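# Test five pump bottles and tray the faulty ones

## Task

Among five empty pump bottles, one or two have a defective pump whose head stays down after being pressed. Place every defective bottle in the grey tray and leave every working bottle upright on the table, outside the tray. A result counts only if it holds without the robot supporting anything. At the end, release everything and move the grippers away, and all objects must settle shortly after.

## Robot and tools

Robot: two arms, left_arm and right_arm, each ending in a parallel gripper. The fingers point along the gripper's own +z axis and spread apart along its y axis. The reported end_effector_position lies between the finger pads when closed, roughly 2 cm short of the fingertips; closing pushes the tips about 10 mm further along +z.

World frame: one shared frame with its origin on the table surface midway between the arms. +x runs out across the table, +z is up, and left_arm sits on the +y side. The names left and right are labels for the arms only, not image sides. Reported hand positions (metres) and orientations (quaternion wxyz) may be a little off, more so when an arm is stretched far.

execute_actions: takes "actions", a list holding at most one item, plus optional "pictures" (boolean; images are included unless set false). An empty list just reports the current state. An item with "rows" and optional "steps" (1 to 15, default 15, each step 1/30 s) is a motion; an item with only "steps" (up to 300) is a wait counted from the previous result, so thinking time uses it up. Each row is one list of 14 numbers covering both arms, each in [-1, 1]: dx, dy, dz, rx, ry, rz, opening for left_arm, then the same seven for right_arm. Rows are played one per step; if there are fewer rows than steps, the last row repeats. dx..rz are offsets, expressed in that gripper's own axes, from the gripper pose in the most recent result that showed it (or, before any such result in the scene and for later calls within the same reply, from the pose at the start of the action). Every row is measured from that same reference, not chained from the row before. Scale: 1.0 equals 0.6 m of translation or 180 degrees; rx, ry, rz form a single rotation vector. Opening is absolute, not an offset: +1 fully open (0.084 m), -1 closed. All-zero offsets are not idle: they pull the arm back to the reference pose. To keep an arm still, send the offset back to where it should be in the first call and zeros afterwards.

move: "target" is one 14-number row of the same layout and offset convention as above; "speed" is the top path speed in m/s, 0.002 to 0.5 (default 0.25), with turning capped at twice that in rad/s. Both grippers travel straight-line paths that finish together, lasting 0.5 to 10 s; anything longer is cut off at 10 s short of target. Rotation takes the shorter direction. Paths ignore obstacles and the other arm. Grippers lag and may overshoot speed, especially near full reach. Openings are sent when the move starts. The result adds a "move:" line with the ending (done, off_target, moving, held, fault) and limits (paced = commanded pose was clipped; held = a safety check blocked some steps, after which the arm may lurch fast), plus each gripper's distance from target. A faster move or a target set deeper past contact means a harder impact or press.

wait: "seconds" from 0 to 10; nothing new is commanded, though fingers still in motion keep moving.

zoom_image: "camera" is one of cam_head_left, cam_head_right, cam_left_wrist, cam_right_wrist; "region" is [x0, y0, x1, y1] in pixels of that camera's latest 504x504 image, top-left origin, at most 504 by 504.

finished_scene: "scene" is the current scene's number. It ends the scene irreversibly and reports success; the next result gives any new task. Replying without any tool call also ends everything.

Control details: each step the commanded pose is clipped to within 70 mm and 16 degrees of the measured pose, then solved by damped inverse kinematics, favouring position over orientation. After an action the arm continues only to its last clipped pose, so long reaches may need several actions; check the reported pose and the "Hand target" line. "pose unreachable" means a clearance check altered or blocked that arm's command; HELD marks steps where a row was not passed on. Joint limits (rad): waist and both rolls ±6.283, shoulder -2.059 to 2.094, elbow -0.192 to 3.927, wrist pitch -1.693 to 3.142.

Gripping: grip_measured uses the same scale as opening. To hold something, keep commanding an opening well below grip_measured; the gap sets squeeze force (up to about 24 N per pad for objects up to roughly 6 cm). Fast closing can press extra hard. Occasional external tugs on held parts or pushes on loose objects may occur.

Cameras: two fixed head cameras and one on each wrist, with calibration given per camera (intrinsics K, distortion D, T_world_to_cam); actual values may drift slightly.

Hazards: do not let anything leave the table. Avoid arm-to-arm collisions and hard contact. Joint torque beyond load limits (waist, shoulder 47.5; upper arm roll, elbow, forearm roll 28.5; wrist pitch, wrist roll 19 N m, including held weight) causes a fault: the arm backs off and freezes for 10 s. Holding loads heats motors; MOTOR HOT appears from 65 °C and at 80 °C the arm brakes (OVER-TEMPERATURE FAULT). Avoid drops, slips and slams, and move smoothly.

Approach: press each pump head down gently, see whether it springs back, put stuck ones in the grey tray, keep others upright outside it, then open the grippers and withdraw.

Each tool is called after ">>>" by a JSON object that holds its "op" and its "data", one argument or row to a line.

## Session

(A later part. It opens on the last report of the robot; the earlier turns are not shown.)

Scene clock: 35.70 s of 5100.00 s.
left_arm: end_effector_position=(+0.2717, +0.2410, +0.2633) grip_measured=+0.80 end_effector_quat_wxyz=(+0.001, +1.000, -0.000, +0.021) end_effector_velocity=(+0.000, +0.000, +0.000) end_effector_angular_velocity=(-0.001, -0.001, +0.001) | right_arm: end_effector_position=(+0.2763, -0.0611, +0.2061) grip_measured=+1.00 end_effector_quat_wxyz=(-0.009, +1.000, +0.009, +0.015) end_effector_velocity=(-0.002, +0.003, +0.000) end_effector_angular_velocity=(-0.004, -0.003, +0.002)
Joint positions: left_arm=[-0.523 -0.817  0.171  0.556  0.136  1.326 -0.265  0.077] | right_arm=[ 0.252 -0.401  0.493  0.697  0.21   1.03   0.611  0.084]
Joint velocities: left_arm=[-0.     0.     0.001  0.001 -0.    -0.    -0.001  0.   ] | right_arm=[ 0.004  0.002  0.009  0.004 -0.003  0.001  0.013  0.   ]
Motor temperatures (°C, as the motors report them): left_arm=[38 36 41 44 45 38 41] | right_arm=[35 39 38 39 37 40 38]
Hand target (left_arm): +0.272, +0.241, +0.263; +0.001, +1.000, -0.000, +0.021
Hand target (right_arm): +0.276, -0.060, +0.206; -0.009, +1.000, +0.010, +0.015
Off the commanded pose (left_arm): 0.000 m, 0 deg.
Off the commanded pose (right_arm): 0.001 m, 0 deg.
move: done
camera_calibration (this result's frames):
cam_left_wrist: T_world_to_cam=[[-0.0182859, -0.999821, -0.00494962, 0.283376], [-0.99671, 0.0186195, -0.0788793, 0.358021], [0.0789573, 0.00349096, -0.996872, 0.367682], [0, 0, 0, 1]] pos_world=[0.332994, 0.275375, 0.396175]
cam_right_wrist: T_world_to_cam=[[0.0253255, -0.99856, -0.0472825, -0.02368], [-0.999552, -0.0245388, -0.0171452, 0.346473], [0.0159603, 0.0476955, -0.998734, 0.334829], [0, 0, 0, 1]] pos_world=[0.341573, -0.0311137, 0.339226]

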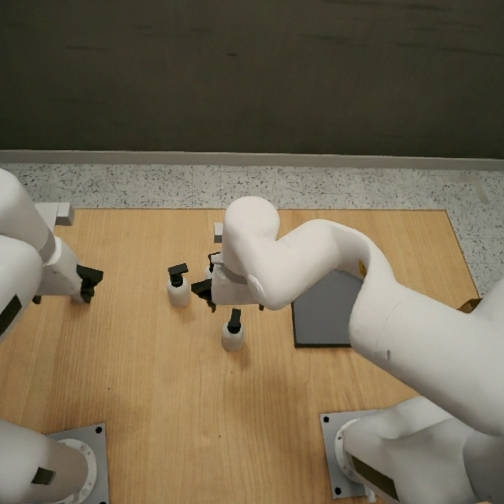

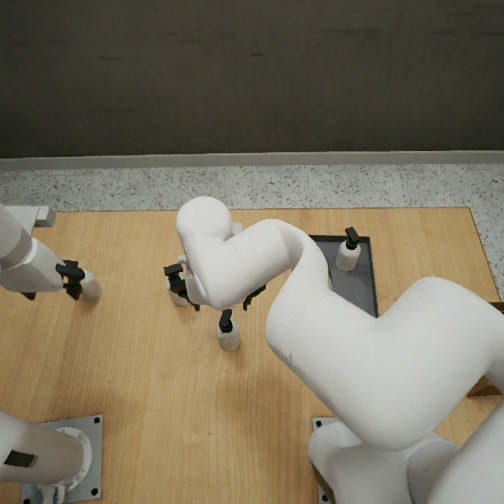

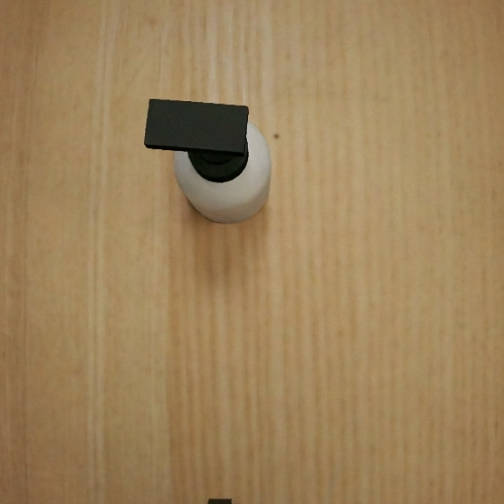

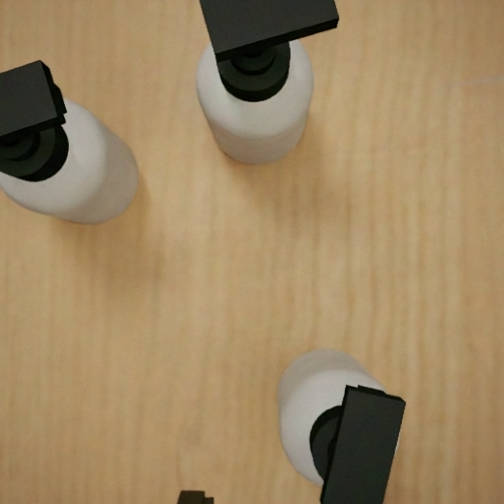

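Aligned well.

>>> {"op": "move", "data": {
  "target": [0,0,0,0,0,0,0.8,-0.003,0,0.21,0,0,0,1],
  "speed": 0.1
}}

>>> {"op": "move", "data": {
  "target": [0,0,0,0,0,0,0.8,0,0,0,0,0,0,-0.3]
}}

>>> {"op": "move", "data": {
  "target": [0,0,0,0,0,0,0.8,0,0,-0.14,0,0,0,-0.3],
  "speed": 0.12
}}

>>> {"op": "move", "data": {
  "target": [0,0,0,0,0,0,0.8,0.1,0.42,0,0,0,0,-0.3],
  "speed": 0.2
}}

>>> {"op": "move", "data": {
  "target": [0,0,0,0,0,0,0.8,0,0,0.125,0,0,0,-0.3],
  "speed": 0.1
}}

>>> {"op": "move", "data": {
  "target": [0,0,0,0,0,0,0.8,0,0,0,0,0,0,0.8]
}}

>>> {"op": "move", "data": {
  "target": [0,0,0,0,0,0,0.8,0,0,-0.25,0,0,0,0.8],
  "speed": 0.15
}}

Scene clock: 39.27 s of 5100.00 s.
left_arm: end_effector_position=(+0.2717, +0.2410, +0.2633) grip_measured=+0.80 end_effector_quat_wxyz=(+0.001, +1.000, -0.000, +0.021) end_effector_velocity=(-0.000, -0.000, -0.000) end_effector_angular_velocity=(+0.001, -0.000, -0.002) | right_arm: end_effector_position=(+0.2782, -0.0588, +0.0802) grip_measured=+1.00 end_effector_quat_wxyz=(-0.009, +1.000, +0.009, +0.015) end_effector_velocity=(-0.000, -0.001, -0.002) end_effector_angular_velocity=(-0.002, +0.001, -0.001)
Joint positions: left_arm=[-0.523 -0.817  0.171  0.556  0.136  1.326 -0.265  0.077] | right_arm=[ 0.208 -0.112  0.589  0.524  0.096  0.585  0.719  0.084]
Joint velocities: left_arm=[-0.     0.    -0.001 -0.     0.    -0.     0.001 -0.   ] | right_arm=[-0.002  0.004  0.001 -0.002 -0.005 -0.003  0.004 -0.   ]
Motor temperatures (°C, as the motors report them): left_arm=[38 36 41 44 45 38 41] | right_arm=[35 39 38 39 37 40 38]
Hand target (left_arm): +0.272, +0.241, +0.263; +0.001, +1.000, -0.000, +0.021
Hand target (right_arm): +0.278, -0.059, +0.080; -0.009, +1.000, +0.009, +0.015
Off the commanded pose (left_arm): 0.000 m, 0 deg.
Off the commanded pose (right_arm): 0.000 m, 0 deg.
move: done
camera_calibration (this result's frames):
cam_left_wrist: T_world_to_cam=[[-0.0182859, -0.999821, -0.00494956, 0.283376], [-0.99671, 0.0186195, -0.0788791, 0.358021], [0.0789571, 0.00349091, -0.996872, 0.367682], [0, 0, 0, 1]] pos_world=[0.332994, 0.275375, 0.396175]
cam_right_wrist: T_world_to_cam=[[0.025027, -0.998543, -0.0478011, -0.0273482], [-0.999552, -0.0242105, -0.0175848, 0.346356], [0.0164019, 0.0482198, -0.998702, 0.208853], [0, 0, 0, 1]] pos_world=[0.34346, -0.0289937, 0.213365]

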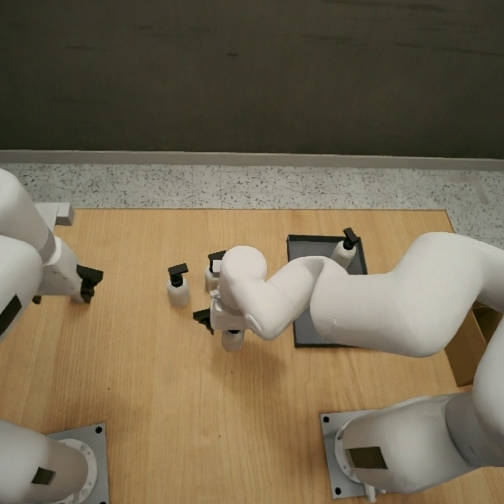

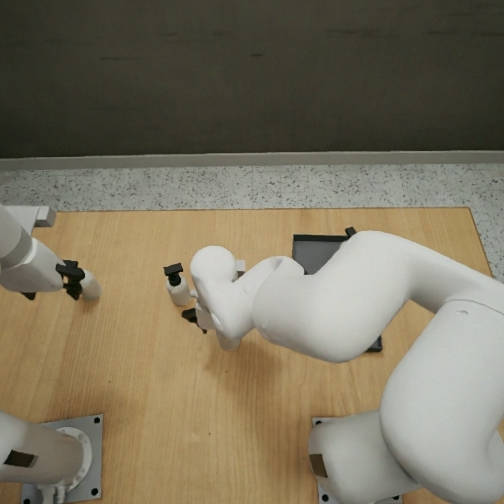

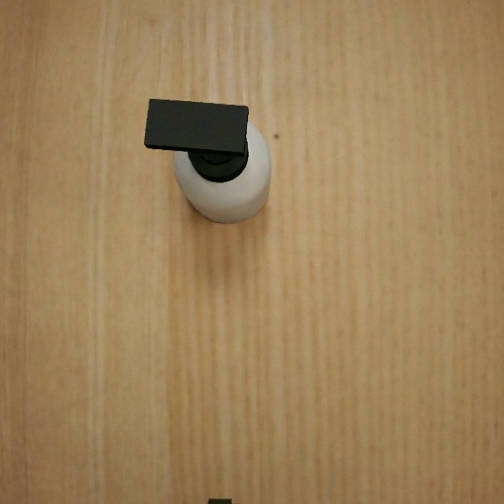

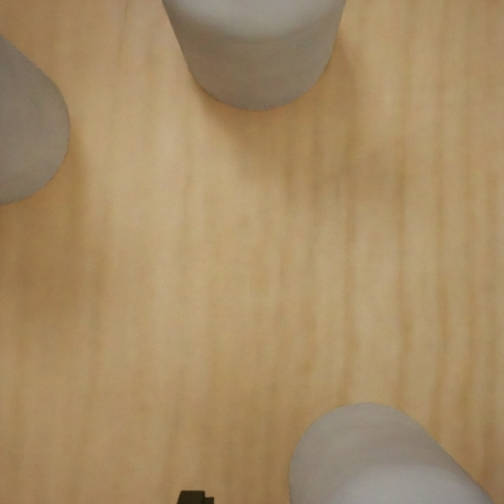

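Scene clock: 39.77 s of 5100.00 s.
left_arm: end_effector_position=(+0.2717, +0.2410, +0.2633) grip_measured=+0.80 end_effector_quat_wxyz=(+0.001, +1.000, -0.000, +0.021) end_effector_velocity=(+0.000, +0.000, +0.000) end_effector_angular_velocity=(-0.000, -0.001, +0.001) | right_arm: end_effector_position=(+0.2784, -0.0587, +0.0804) grip_measured=+0.11 end_effector_quat_wxyz=(-0.009, +1.000, +0.009, +0.015) end_effector_velocity=(-0.000, -0.001, -0.000) end_effector_angular_velocity=(-0.001, +0.001, +0.002)
Joint positions: left_arm=[-0.523 -0.817  0.171  0.556  0.136  1.326 -0.265  0.077] | right_arm=[ 0.208 -0.112  0.588  0.524  0.096  0.585  0.719  0.049]
Joint velocities: left_arm=[-0.     0.     0.     0.001  0.     0.    -0.001  0.   ] | right_arm=[ 0.     0.    -0.001 -0.001 -0.     0.001 -0.002  0.   ]
Motor temperatures (°C, as the motors report them): left_arm=[38 36 41 44 45 38 41] | right_arm=[35 39 38 39 37 40 38]
Hand target (left_arm): +0.272, +0.241, +0.263; +0.001, +1.000, -0.000, +0.021
Hand target (right_arm): +0.278, -0.059, +0.080; -0.009, +1.000, +0.009, +0.015
Off the commanded pose (left_arm): 0.000 m, 0 deg.
Off the commanded pose (right_arm): 0.000 m, 0 deg.
move: done
camera_calibration (this result's frames):
cam_left_wrist: T_world_to_cam=[[-0.0182859, -0.999821, -0.00494971, 0.283376], [-0.99671, 0.0186195, -0.0788791, 0.358021], [0.0789571, 0.00349105, -0.996872, 0.367682], [0, 0, 0, 1]] pos_world=[0.332994, 0.275375, 0.396175]
cam_right_wrist: T_world_to_cam=[[0.0250266, -0.998526, -0.0481714, -0.0271685], [-0.999543, -0.0241779, -0.0181196, 0.346582], [0.0169282, 0.0486029, -0.998675, 0.208911], [0, 0, 0, 1]] pos_world=[0.343568, -0.0289025, 0.213606]

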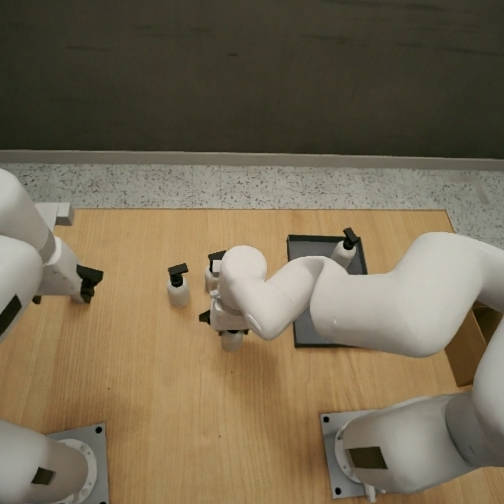

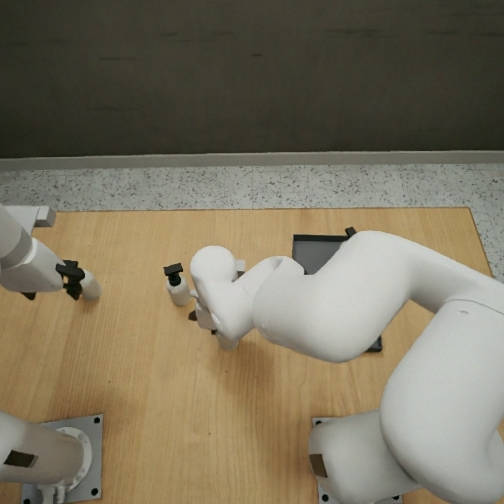

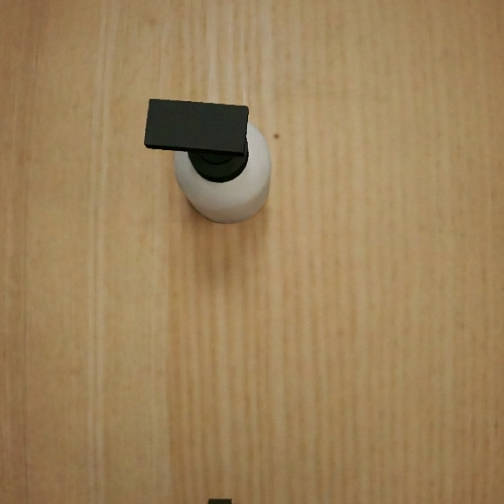

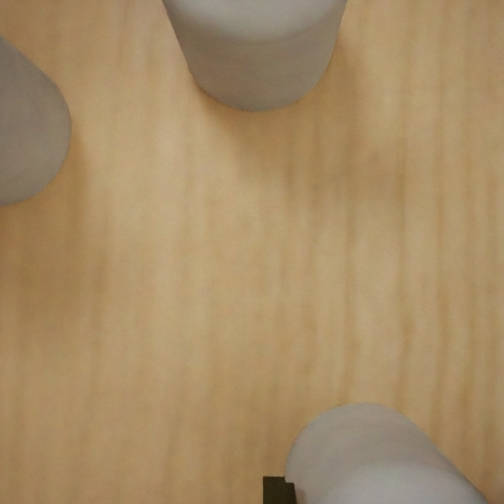

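Scene clock: 40.87 s of 5100.00 s.
left_arm: end_effector_position=(+0.2717, +0.2410, +0.2633) grip_measured=+0.80 end_effector_quat_wxyz=(+0.001, +1.000, -0.000, +0.021) end_effector_velocity=(-0.000, -0.000, -0.001) end_effector_angular_velocity=(+0.001, +0.002, -0.001) | right_arm: end_effector_position=(+0.2757, -0.0603, +0.1640) grip_measured=+0.11 end_effector_quat_wxyz=(-0.009, +1.000, +0.009, +0.015) end_effector_velocity=(+0.000, -0.000, +0.002) end_effector_angular_velocity=(+0.001, -0.000, -0.001)
Joint positions: left_arm=[-0.523 -0.817  0.171  0.556  0.136  1.326 -0.265  0.077] | right_arm=[ 0.244 -0.338  0.529  0.619  0.207  0.89   0.625  0.049]
Joint velocities: left_arm=[-0.     0.    -0.    -0.002  0.    -0.    -0.     0.   ] | right_arm=[ 0.    -0.004 -0.002  0.003  0.001  0.005 -0.001  0.   ]
Motor temperatures (°C, as the motors report them): left_arm=[38 36 41 44 45 38 41] | right_arm=[35 39 38 39 37 40 38]
Hand target (left_arm): +0.272, +0.241, +0.263; +0.001, +1.000, -0.000, +0.021
Hand target (right_arm): +0.276, -0.060, +0.165; -0.009, +1.000, +0.009, +0.015
Off the commanded pose (left_arm): 0.000 m, 0 deg.
Off the commanded pose (right_arm): 0.000 m, 0 deg.
move: done
camera_calibration (this result's frames):
cam_left_wrist: T_world_to_cam=[[-0.0182859, -0.999821, -0.00494985, 0.283376], [-0.99671, 0.0186196, -0.0788792, 0.358021], [0.0789572, 0.00349118, -0.996872, 0.367682], [0, 0, 0, 1]] pos_world=[0.332994, 0.275375, 0.396175]
cam_right_wrist: T_world_to_cam=[[0.0252643, -0.998547, -0.0475884, -0.0248511], [-0.99955, -0.0244618, -0.017369, 0.345245], [0.0161797, 0.0480058, -0.998716, 0.29275], [0, 0, 0, 1]] pos_world=[0.340981, -0.0304234, 0.297188]

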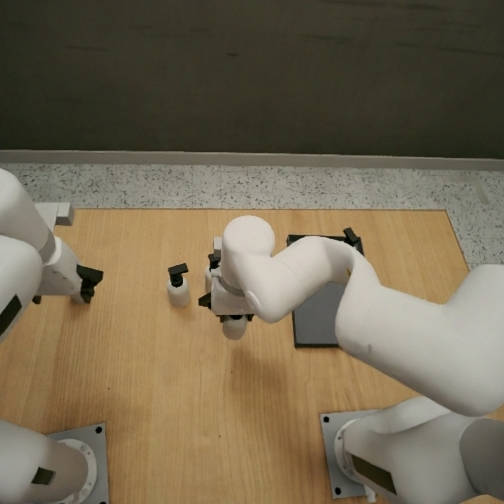

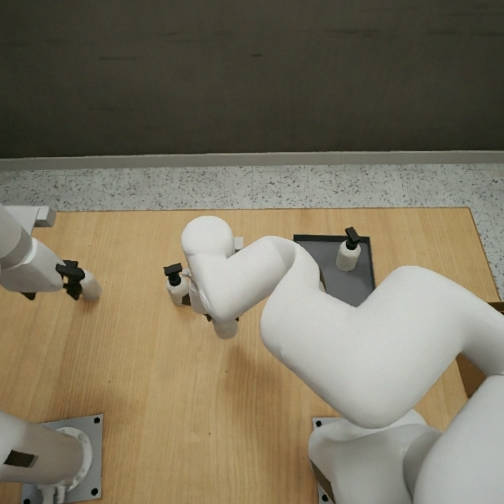

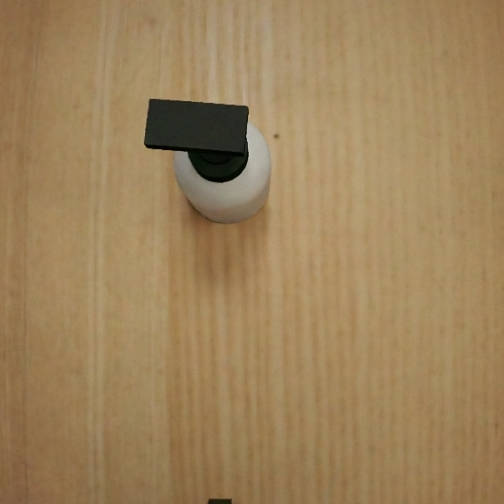

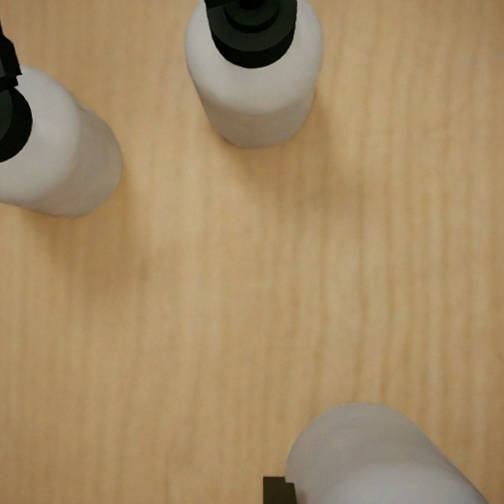

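Scene clock: 42.63 s of 5100.00 s.
left_arm: end_effector_position=(+0.2717, +0.2410, +0.2633) grip_measured=+0.80 end_effector_quat_wxyz=(+0.001, +1.000, -0.000, +0.021) end_effector_velocity=(-0.000, +0.000, -0.000) end_effector_angular_velocity=(-0.000, +0.000, -0.000) | right_arm: end_effector_position=(+0.3407, -0.3117, +0.1619) grip_measured=+0.11 end_effector_quat_wxyz=(-0.008, +1.000, +0.010, +0.015) end_effector_velocity=(-0.000, -0.002, -0.001) end_effector_angular_velocity=(+0.002, +0.002, -0.002)
Joint positions: left_arm=[-0.523 -0.817  0.171  0.556  0.136  1.326 -0.265  0.077] | right_arm=[-0.036 -0.469  0.048  0.466  0.047  0.904 -0.019  0.049]
Joint velocities: left_arm=[-0.     0.     0.001 -0.    -0.    -0.     0.001 -0.   ] | right_arm=[-0.003  0.002 -0.005 -0.001 -0.     0.    -0.005  0.   ]
Motor temperatures (°C, as the motors report them): left_arm=[38 36 41 44 45 38 41] | right_arm=[35 39 38 39 37 40 38]
Hand target (left_arm): +0.272, +0.241, +0.263; +0.001, +1.000, -0.000, +0.021
Hand target (right_arm): +0.341, -0.312, +0.162; -0.008, +1.000, +0.009, +0.015
Off the commanded pose (left_arm): 0.000 m, 0 deg.
Off the commanded pose (right_arm): 0.001 m, 0 deg.
move: done
camera_calibration (this result's frames):
cam_left_wrist: T_world_to_cam=[[-0.0182858, -0.999821, -0.00494986, 0.283376], [-0.99671, 0.0186194, -0.0788792, 0.358021], [0.0789572, 0.00349121, -0.996872, 0.367682], [0, 0, 0, 1]] pos_world=[0.332994, 0.275376, 0.396175]
cam_right_wrist: T_world_to_cam=[[0.0258243, -0.998625, -0.0456197, -0.278149], [-0.999518, -0.025008, -0.0183751, 0.403989], [0.017209, 0.0460723, -0.99879, 0.300694], [0, 0, 0, 1]] pos_world=[0.405802, -0.281517, 0.295064]

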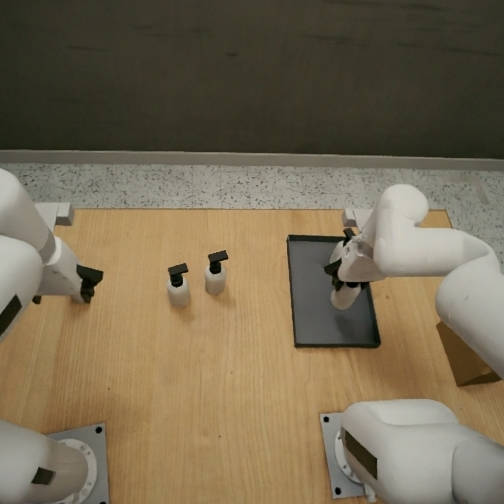

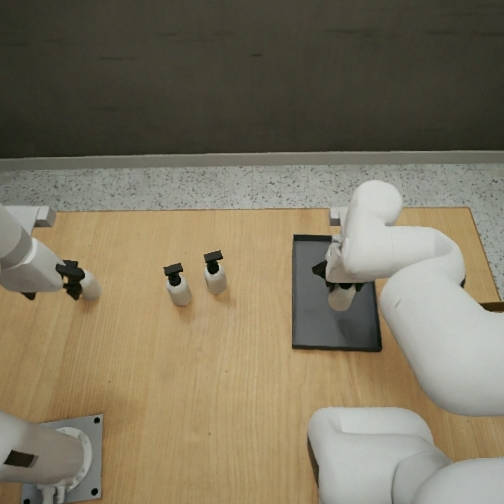

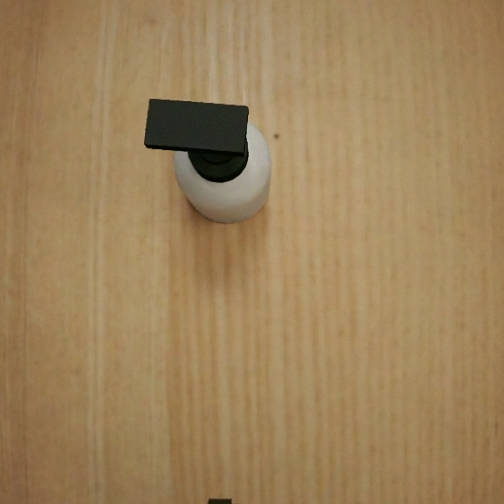

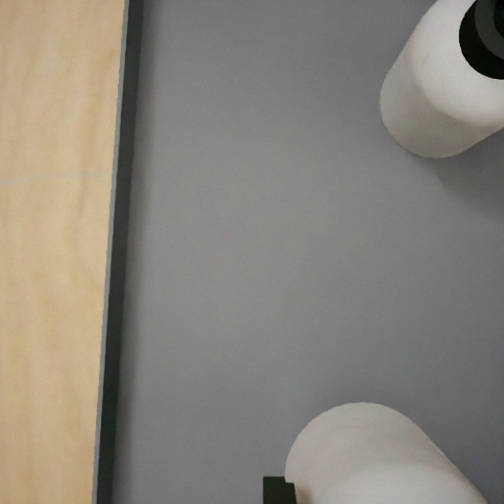

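Scene clock: 43.80 s of 5100.00 s.
left_arm: end_effector_position=(+0.2717, +0.2410, +0.2633) grip_measured=+0.80 end_effector_quat_wxyz=(+0.001, +1.000, -0.000, +0.021) end_effector_velocity=(-0.000, -0.000, -0.000) end_effector_angular_velocity=(-0.000, +0.000, -0.001) | right_arm: end_effector_position=(+0.3431, -0.3105, +0.0871) grip_measured=+0.11 end_effector_quat_wxyz=(-0.008, +1.000, +0.010, +0.016) end_effector_velocity=(-0.001, -0.000, -0.002) end_effector_angular_velocity=(-0.000, +0.002, +0.000)
Joint positions: left_arm=[-0.523 -0.817  0.171  0.556  0.136  1.326 -0.265  0.077] | right_arm=[-0.034 -0.276  0.057  0.369  0.052  0.613 -0.019  0.049]
Joint velocities: left_arm=[-0.     0.    -0.    -0.    -0.     0.     0.001 -0.   ] | right_arm=[-0.001  0.004  0.001 -0.002 -0.    -0.004 -0.    -0.   ]
Motor temperatures (°C, as the motors report them): left_arm=[38 36 41 44 45 38 41] | right_arm=[35 39 38 39 37 40 38]
Hand target (left_arm): +0.272, +0.241, +0.263; +0.001, +1.000, -0.000, +0.021
Hand target (right_arm): +0.343, -0.311, +0.087; -0.008, +1.000, +0.010, +0.015
Off the commanded pose (left_arm): 0.000 m, 0 deg.
Off the commanded pose (right_arm): 0.000 m, 0 deg.
move: done
camera_calibration (this result's frames):
cam_left_wrist: T_world_to_cam=[[-0.0182857, -0.999821, -0.00494981, 0.283376], [-0.99671, 0.0186193, -0.0788795, 0.358021], [0.0789575, 0.00349116, -0.996872, 0.367682], [0, 0, 0, 1]] pos_world=[0.332994, 0.275376, 0.396175]
cam_right_wrist: T_world_to_cam=[[0.0257397, -0.998637, -0.0454018, -0.280461], [-0.999507, -0.0248923, -0.0191303, 0.405167], [0.0179741, 0.0458719, -0.998786, 0.225578], [0, 0, 0, 1]] pos_world=[0.408131, -0.280341, 0.220321]

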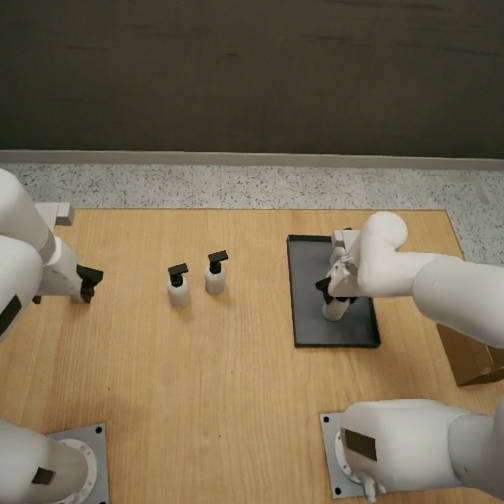

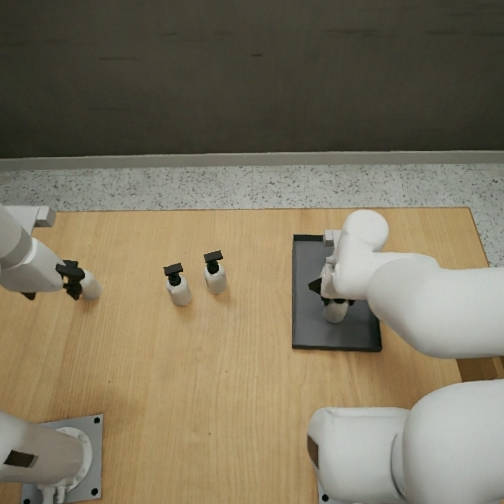

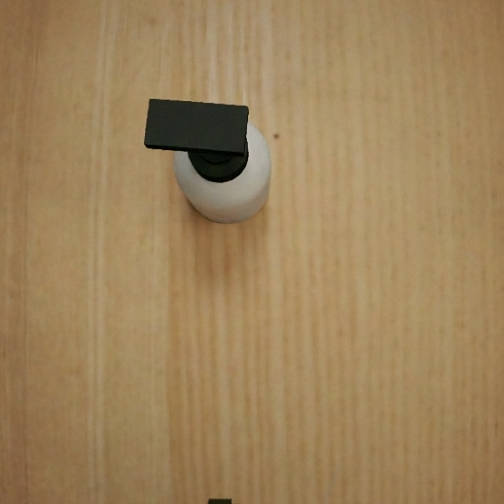

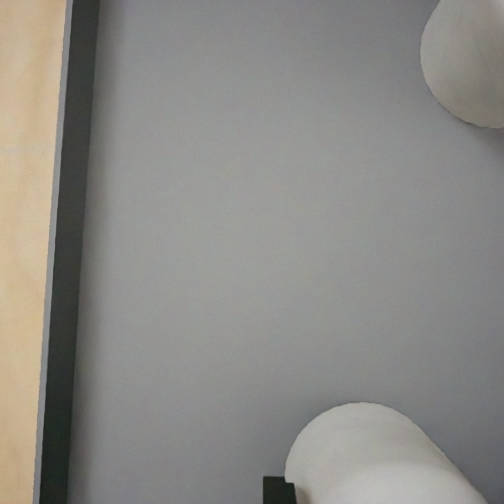

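Scene clock: 44.30 s of 5100.00 s.
left_arm: end_effector_position=(+0.2717, +0.2410, +0.2633) grip_measured=+0.80 end_effector_quat_wxyz=(+0.001, +1.000, -0.000, +0.021) end_effector_velocity=(+0.000, -0.000, +0.000) end_effector_angular_velocity=(+0.000, -0.000, +0.001) | right_arm: end_effector_position=(+0.3431, -0.3105, +0.0871) grip_measured=+0.80 end_effector_quat_wxyz=(-0.008, +1.000, +0.010, +0.016) end_effector_velocity=(-0.000, +0.000, -0.000) end_effector_angular_velocity=(-0.000, +0.001, +0.001)
Joint positions: left_arm=[-0.523 -0.817  0.171  0.556  0.136  1.326 -0.265  0.077] | right_arm=[-0.034 -0.276  0.057  0.369  0.052  0.613 -0.019  0.077]
Joint velocities: left_arm=[ 0.     0.    -0.001  0.    -0.     0.    -0.002 -0.   ] | right_arm=[ 0.     0.     0.001 -0.001 -0.    -0.    -0.     0.   ]
Motor temperatures (°C, as the motors report them): left_arm=[38 36 41 44 45 38 41] | right_arm=[35 39 38 39 37 40 38]
Hand target (left_arm): +0.272, +0.241, +0.263; +0.001, +1.000, -0.000, +0.021
Hand target (right_arm): +0.343, -0.311, +0.087; -0.008, +1.000, +0.010, +0.016
Off the commanded pose (left_arm): 0.000 m, 0 deg.
Off the commanded pose (right_arm): 0.000 m, 0 deg.
move: done
camera_calibration (this result's frames):
cam_left_wrist: T_world_to_cam=[[-0.0182856, -0.999821, -0.00494964, 0.283376], [-0.99671, 0.0186192, -0.0788795, 0.358021], [0.0789575, 0.00349099, -0.996872, 0.367682], [0, 0, 0, 1]] pos_world=[0.332994, 0.275376, 0.396175]
cam_right_wrist: T_world_to_cam=[[0.0257406, -0.998637, -0.0454009, -0.280461], [-0.999506, -0.0248916, -0.0191685, 0.405179], [0.0180123, 0.0458719, -0.998785, 0.225577], [0, 0, 0, 1]] pos_world=[0.408135, -0.280341, 0.220337]

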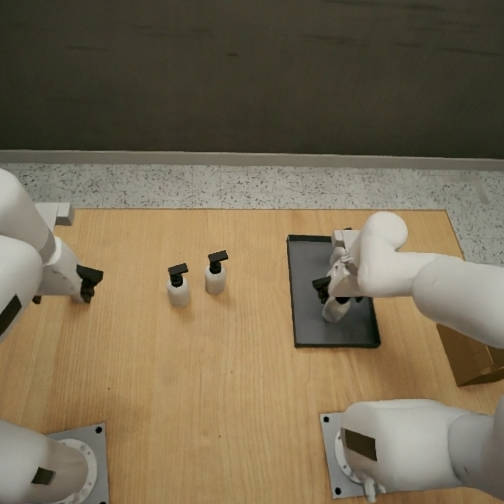

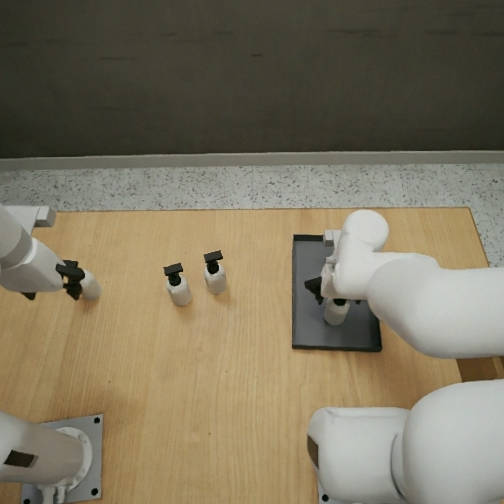

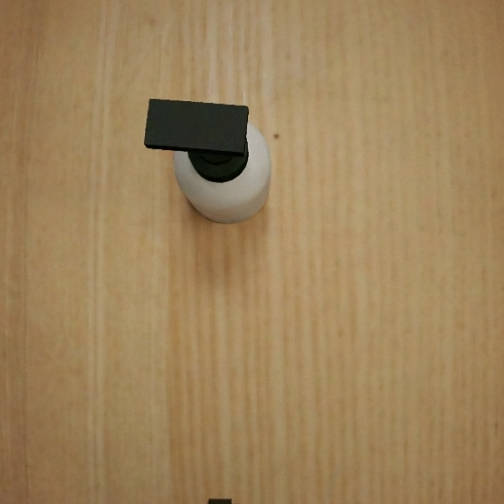

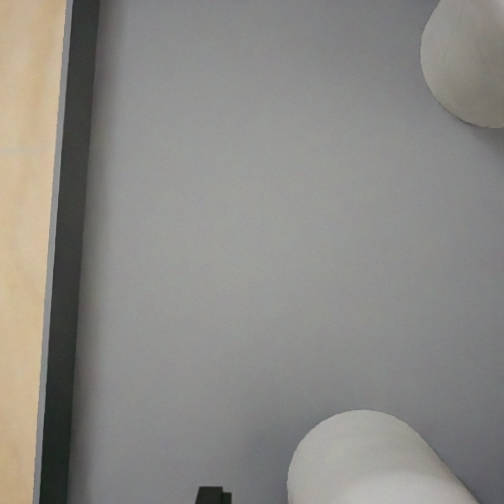

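Scene clock: 45.70 s of 5100.00 s.
left_arm: end_effector_position=(+0.2717, +0.2410, +0.2633) grip_measured=+0.80 end_effector_quat_wxyz=(+0.001, +1.000, -0.000, +0.021) end_effector_velocity=(+0.000, -0.000, +0.000) end_effector_angular_velocity=(-0.000, -0.001, -0.000) | right_arm: end_effector_position=(+0.3383, -0.3129, +0.2367) grip_measured=+0.80 end_effector_quat_wxyz=(-0.008, +1.000, +0.010, +0.015) end_effector_velocity=(+0.001, -0.000, +0.003) end_effector_angular_velocity=(-0.001, -0.004, +0.000)
Joint positions: left_arm=[-0.523 -0.817  0.171  0.556  0.136  1.326 -0.265  0.077] | right_arm=[-0.039 -0.566  0.04   0.62   0.041  1.156 -0.018  0.077]
Joint velocities: left_arm=[ 0.    -0.    -0.     0.001 -0.     0.     0.001  0.   ] | right_arm=[-0.001 -0.002  0.     0.007 -0.001  0.005 -0.    -0.   ]
Motor temperatures (°C, as the motors report them): left_arm=[38 36 41 44 45 38 41] | right_arm=[35 39 38 39 37 40 38]
Hand target (left_arm): +0.272, +0.241, +0.263; +0.001, +1.000, -0.000, +0.021
Hand target (right_arm): +0.339, -0.313, +0.237; -0.008, +1.000, +0.010, +0.016
Off the commanded pose (left_arm): 0.000 m, 0 deg.
Off the commanded pose (right_arm): 0.000 m, 0 deg.
move: done
camera_calibration (this result's frames):
cam_left_wrist: T_world_to_cam=[[-0.0182858, -0.999821, -0.00494974, 0.283376], [-0.99671, 0.0186194, -0.0788793, 0.358021], [0.0789573, 0.00349109, -0.996872, 0.367682], [0, 0, 0, 1]] pos_world=[0.332994, 0.275376, 0.396175]
cam_right_wrist: T_world_to_cam=[[0.0258421, -0.998621, -0.0457087, -0.275877], [-0.999525, -0.0250441, -0.0179463, 0.402883], [0.0167768, 0.0461507, -0.998794, 0.375628], [0, 0, 0, 1]] pos_world=[0.403519, -0.282742, 0.369795]

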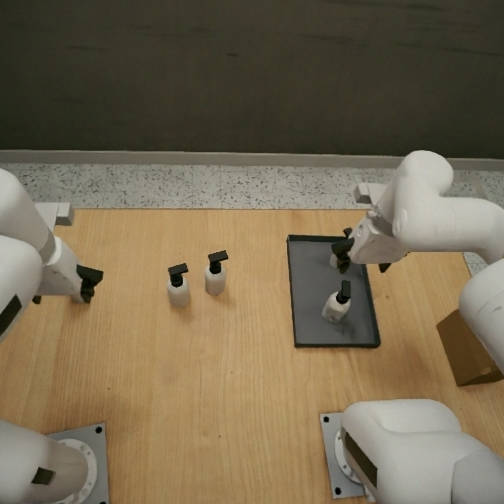

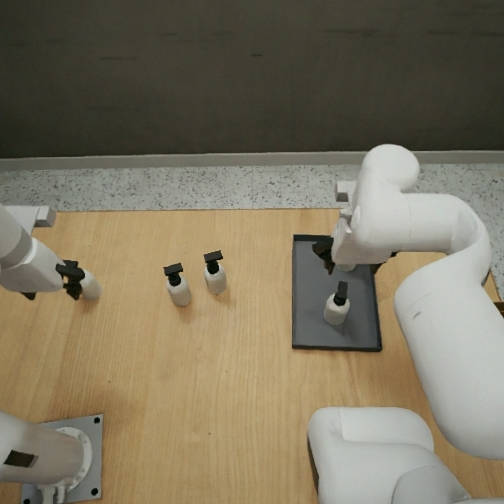

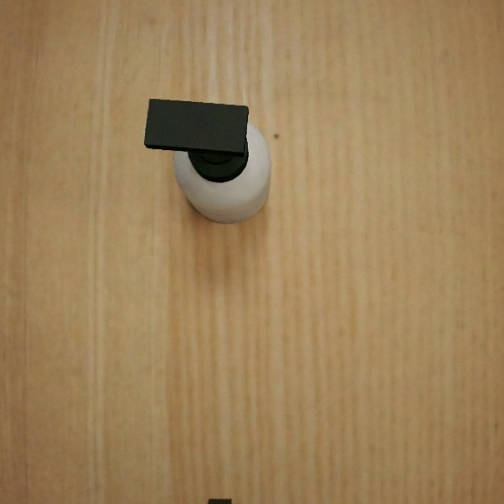

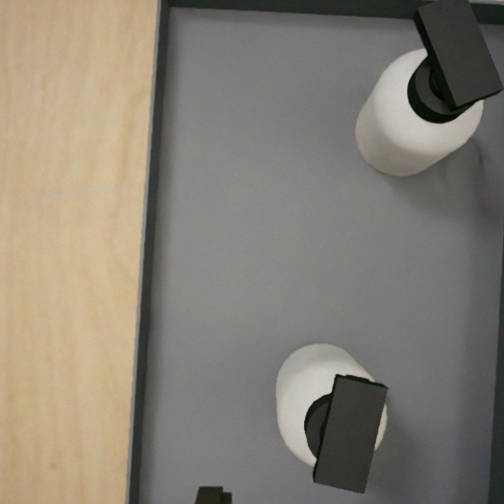

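>>> {"op": "finished_scene", "data": {
  "scene": 1
}}

The scene is finished: the task was done.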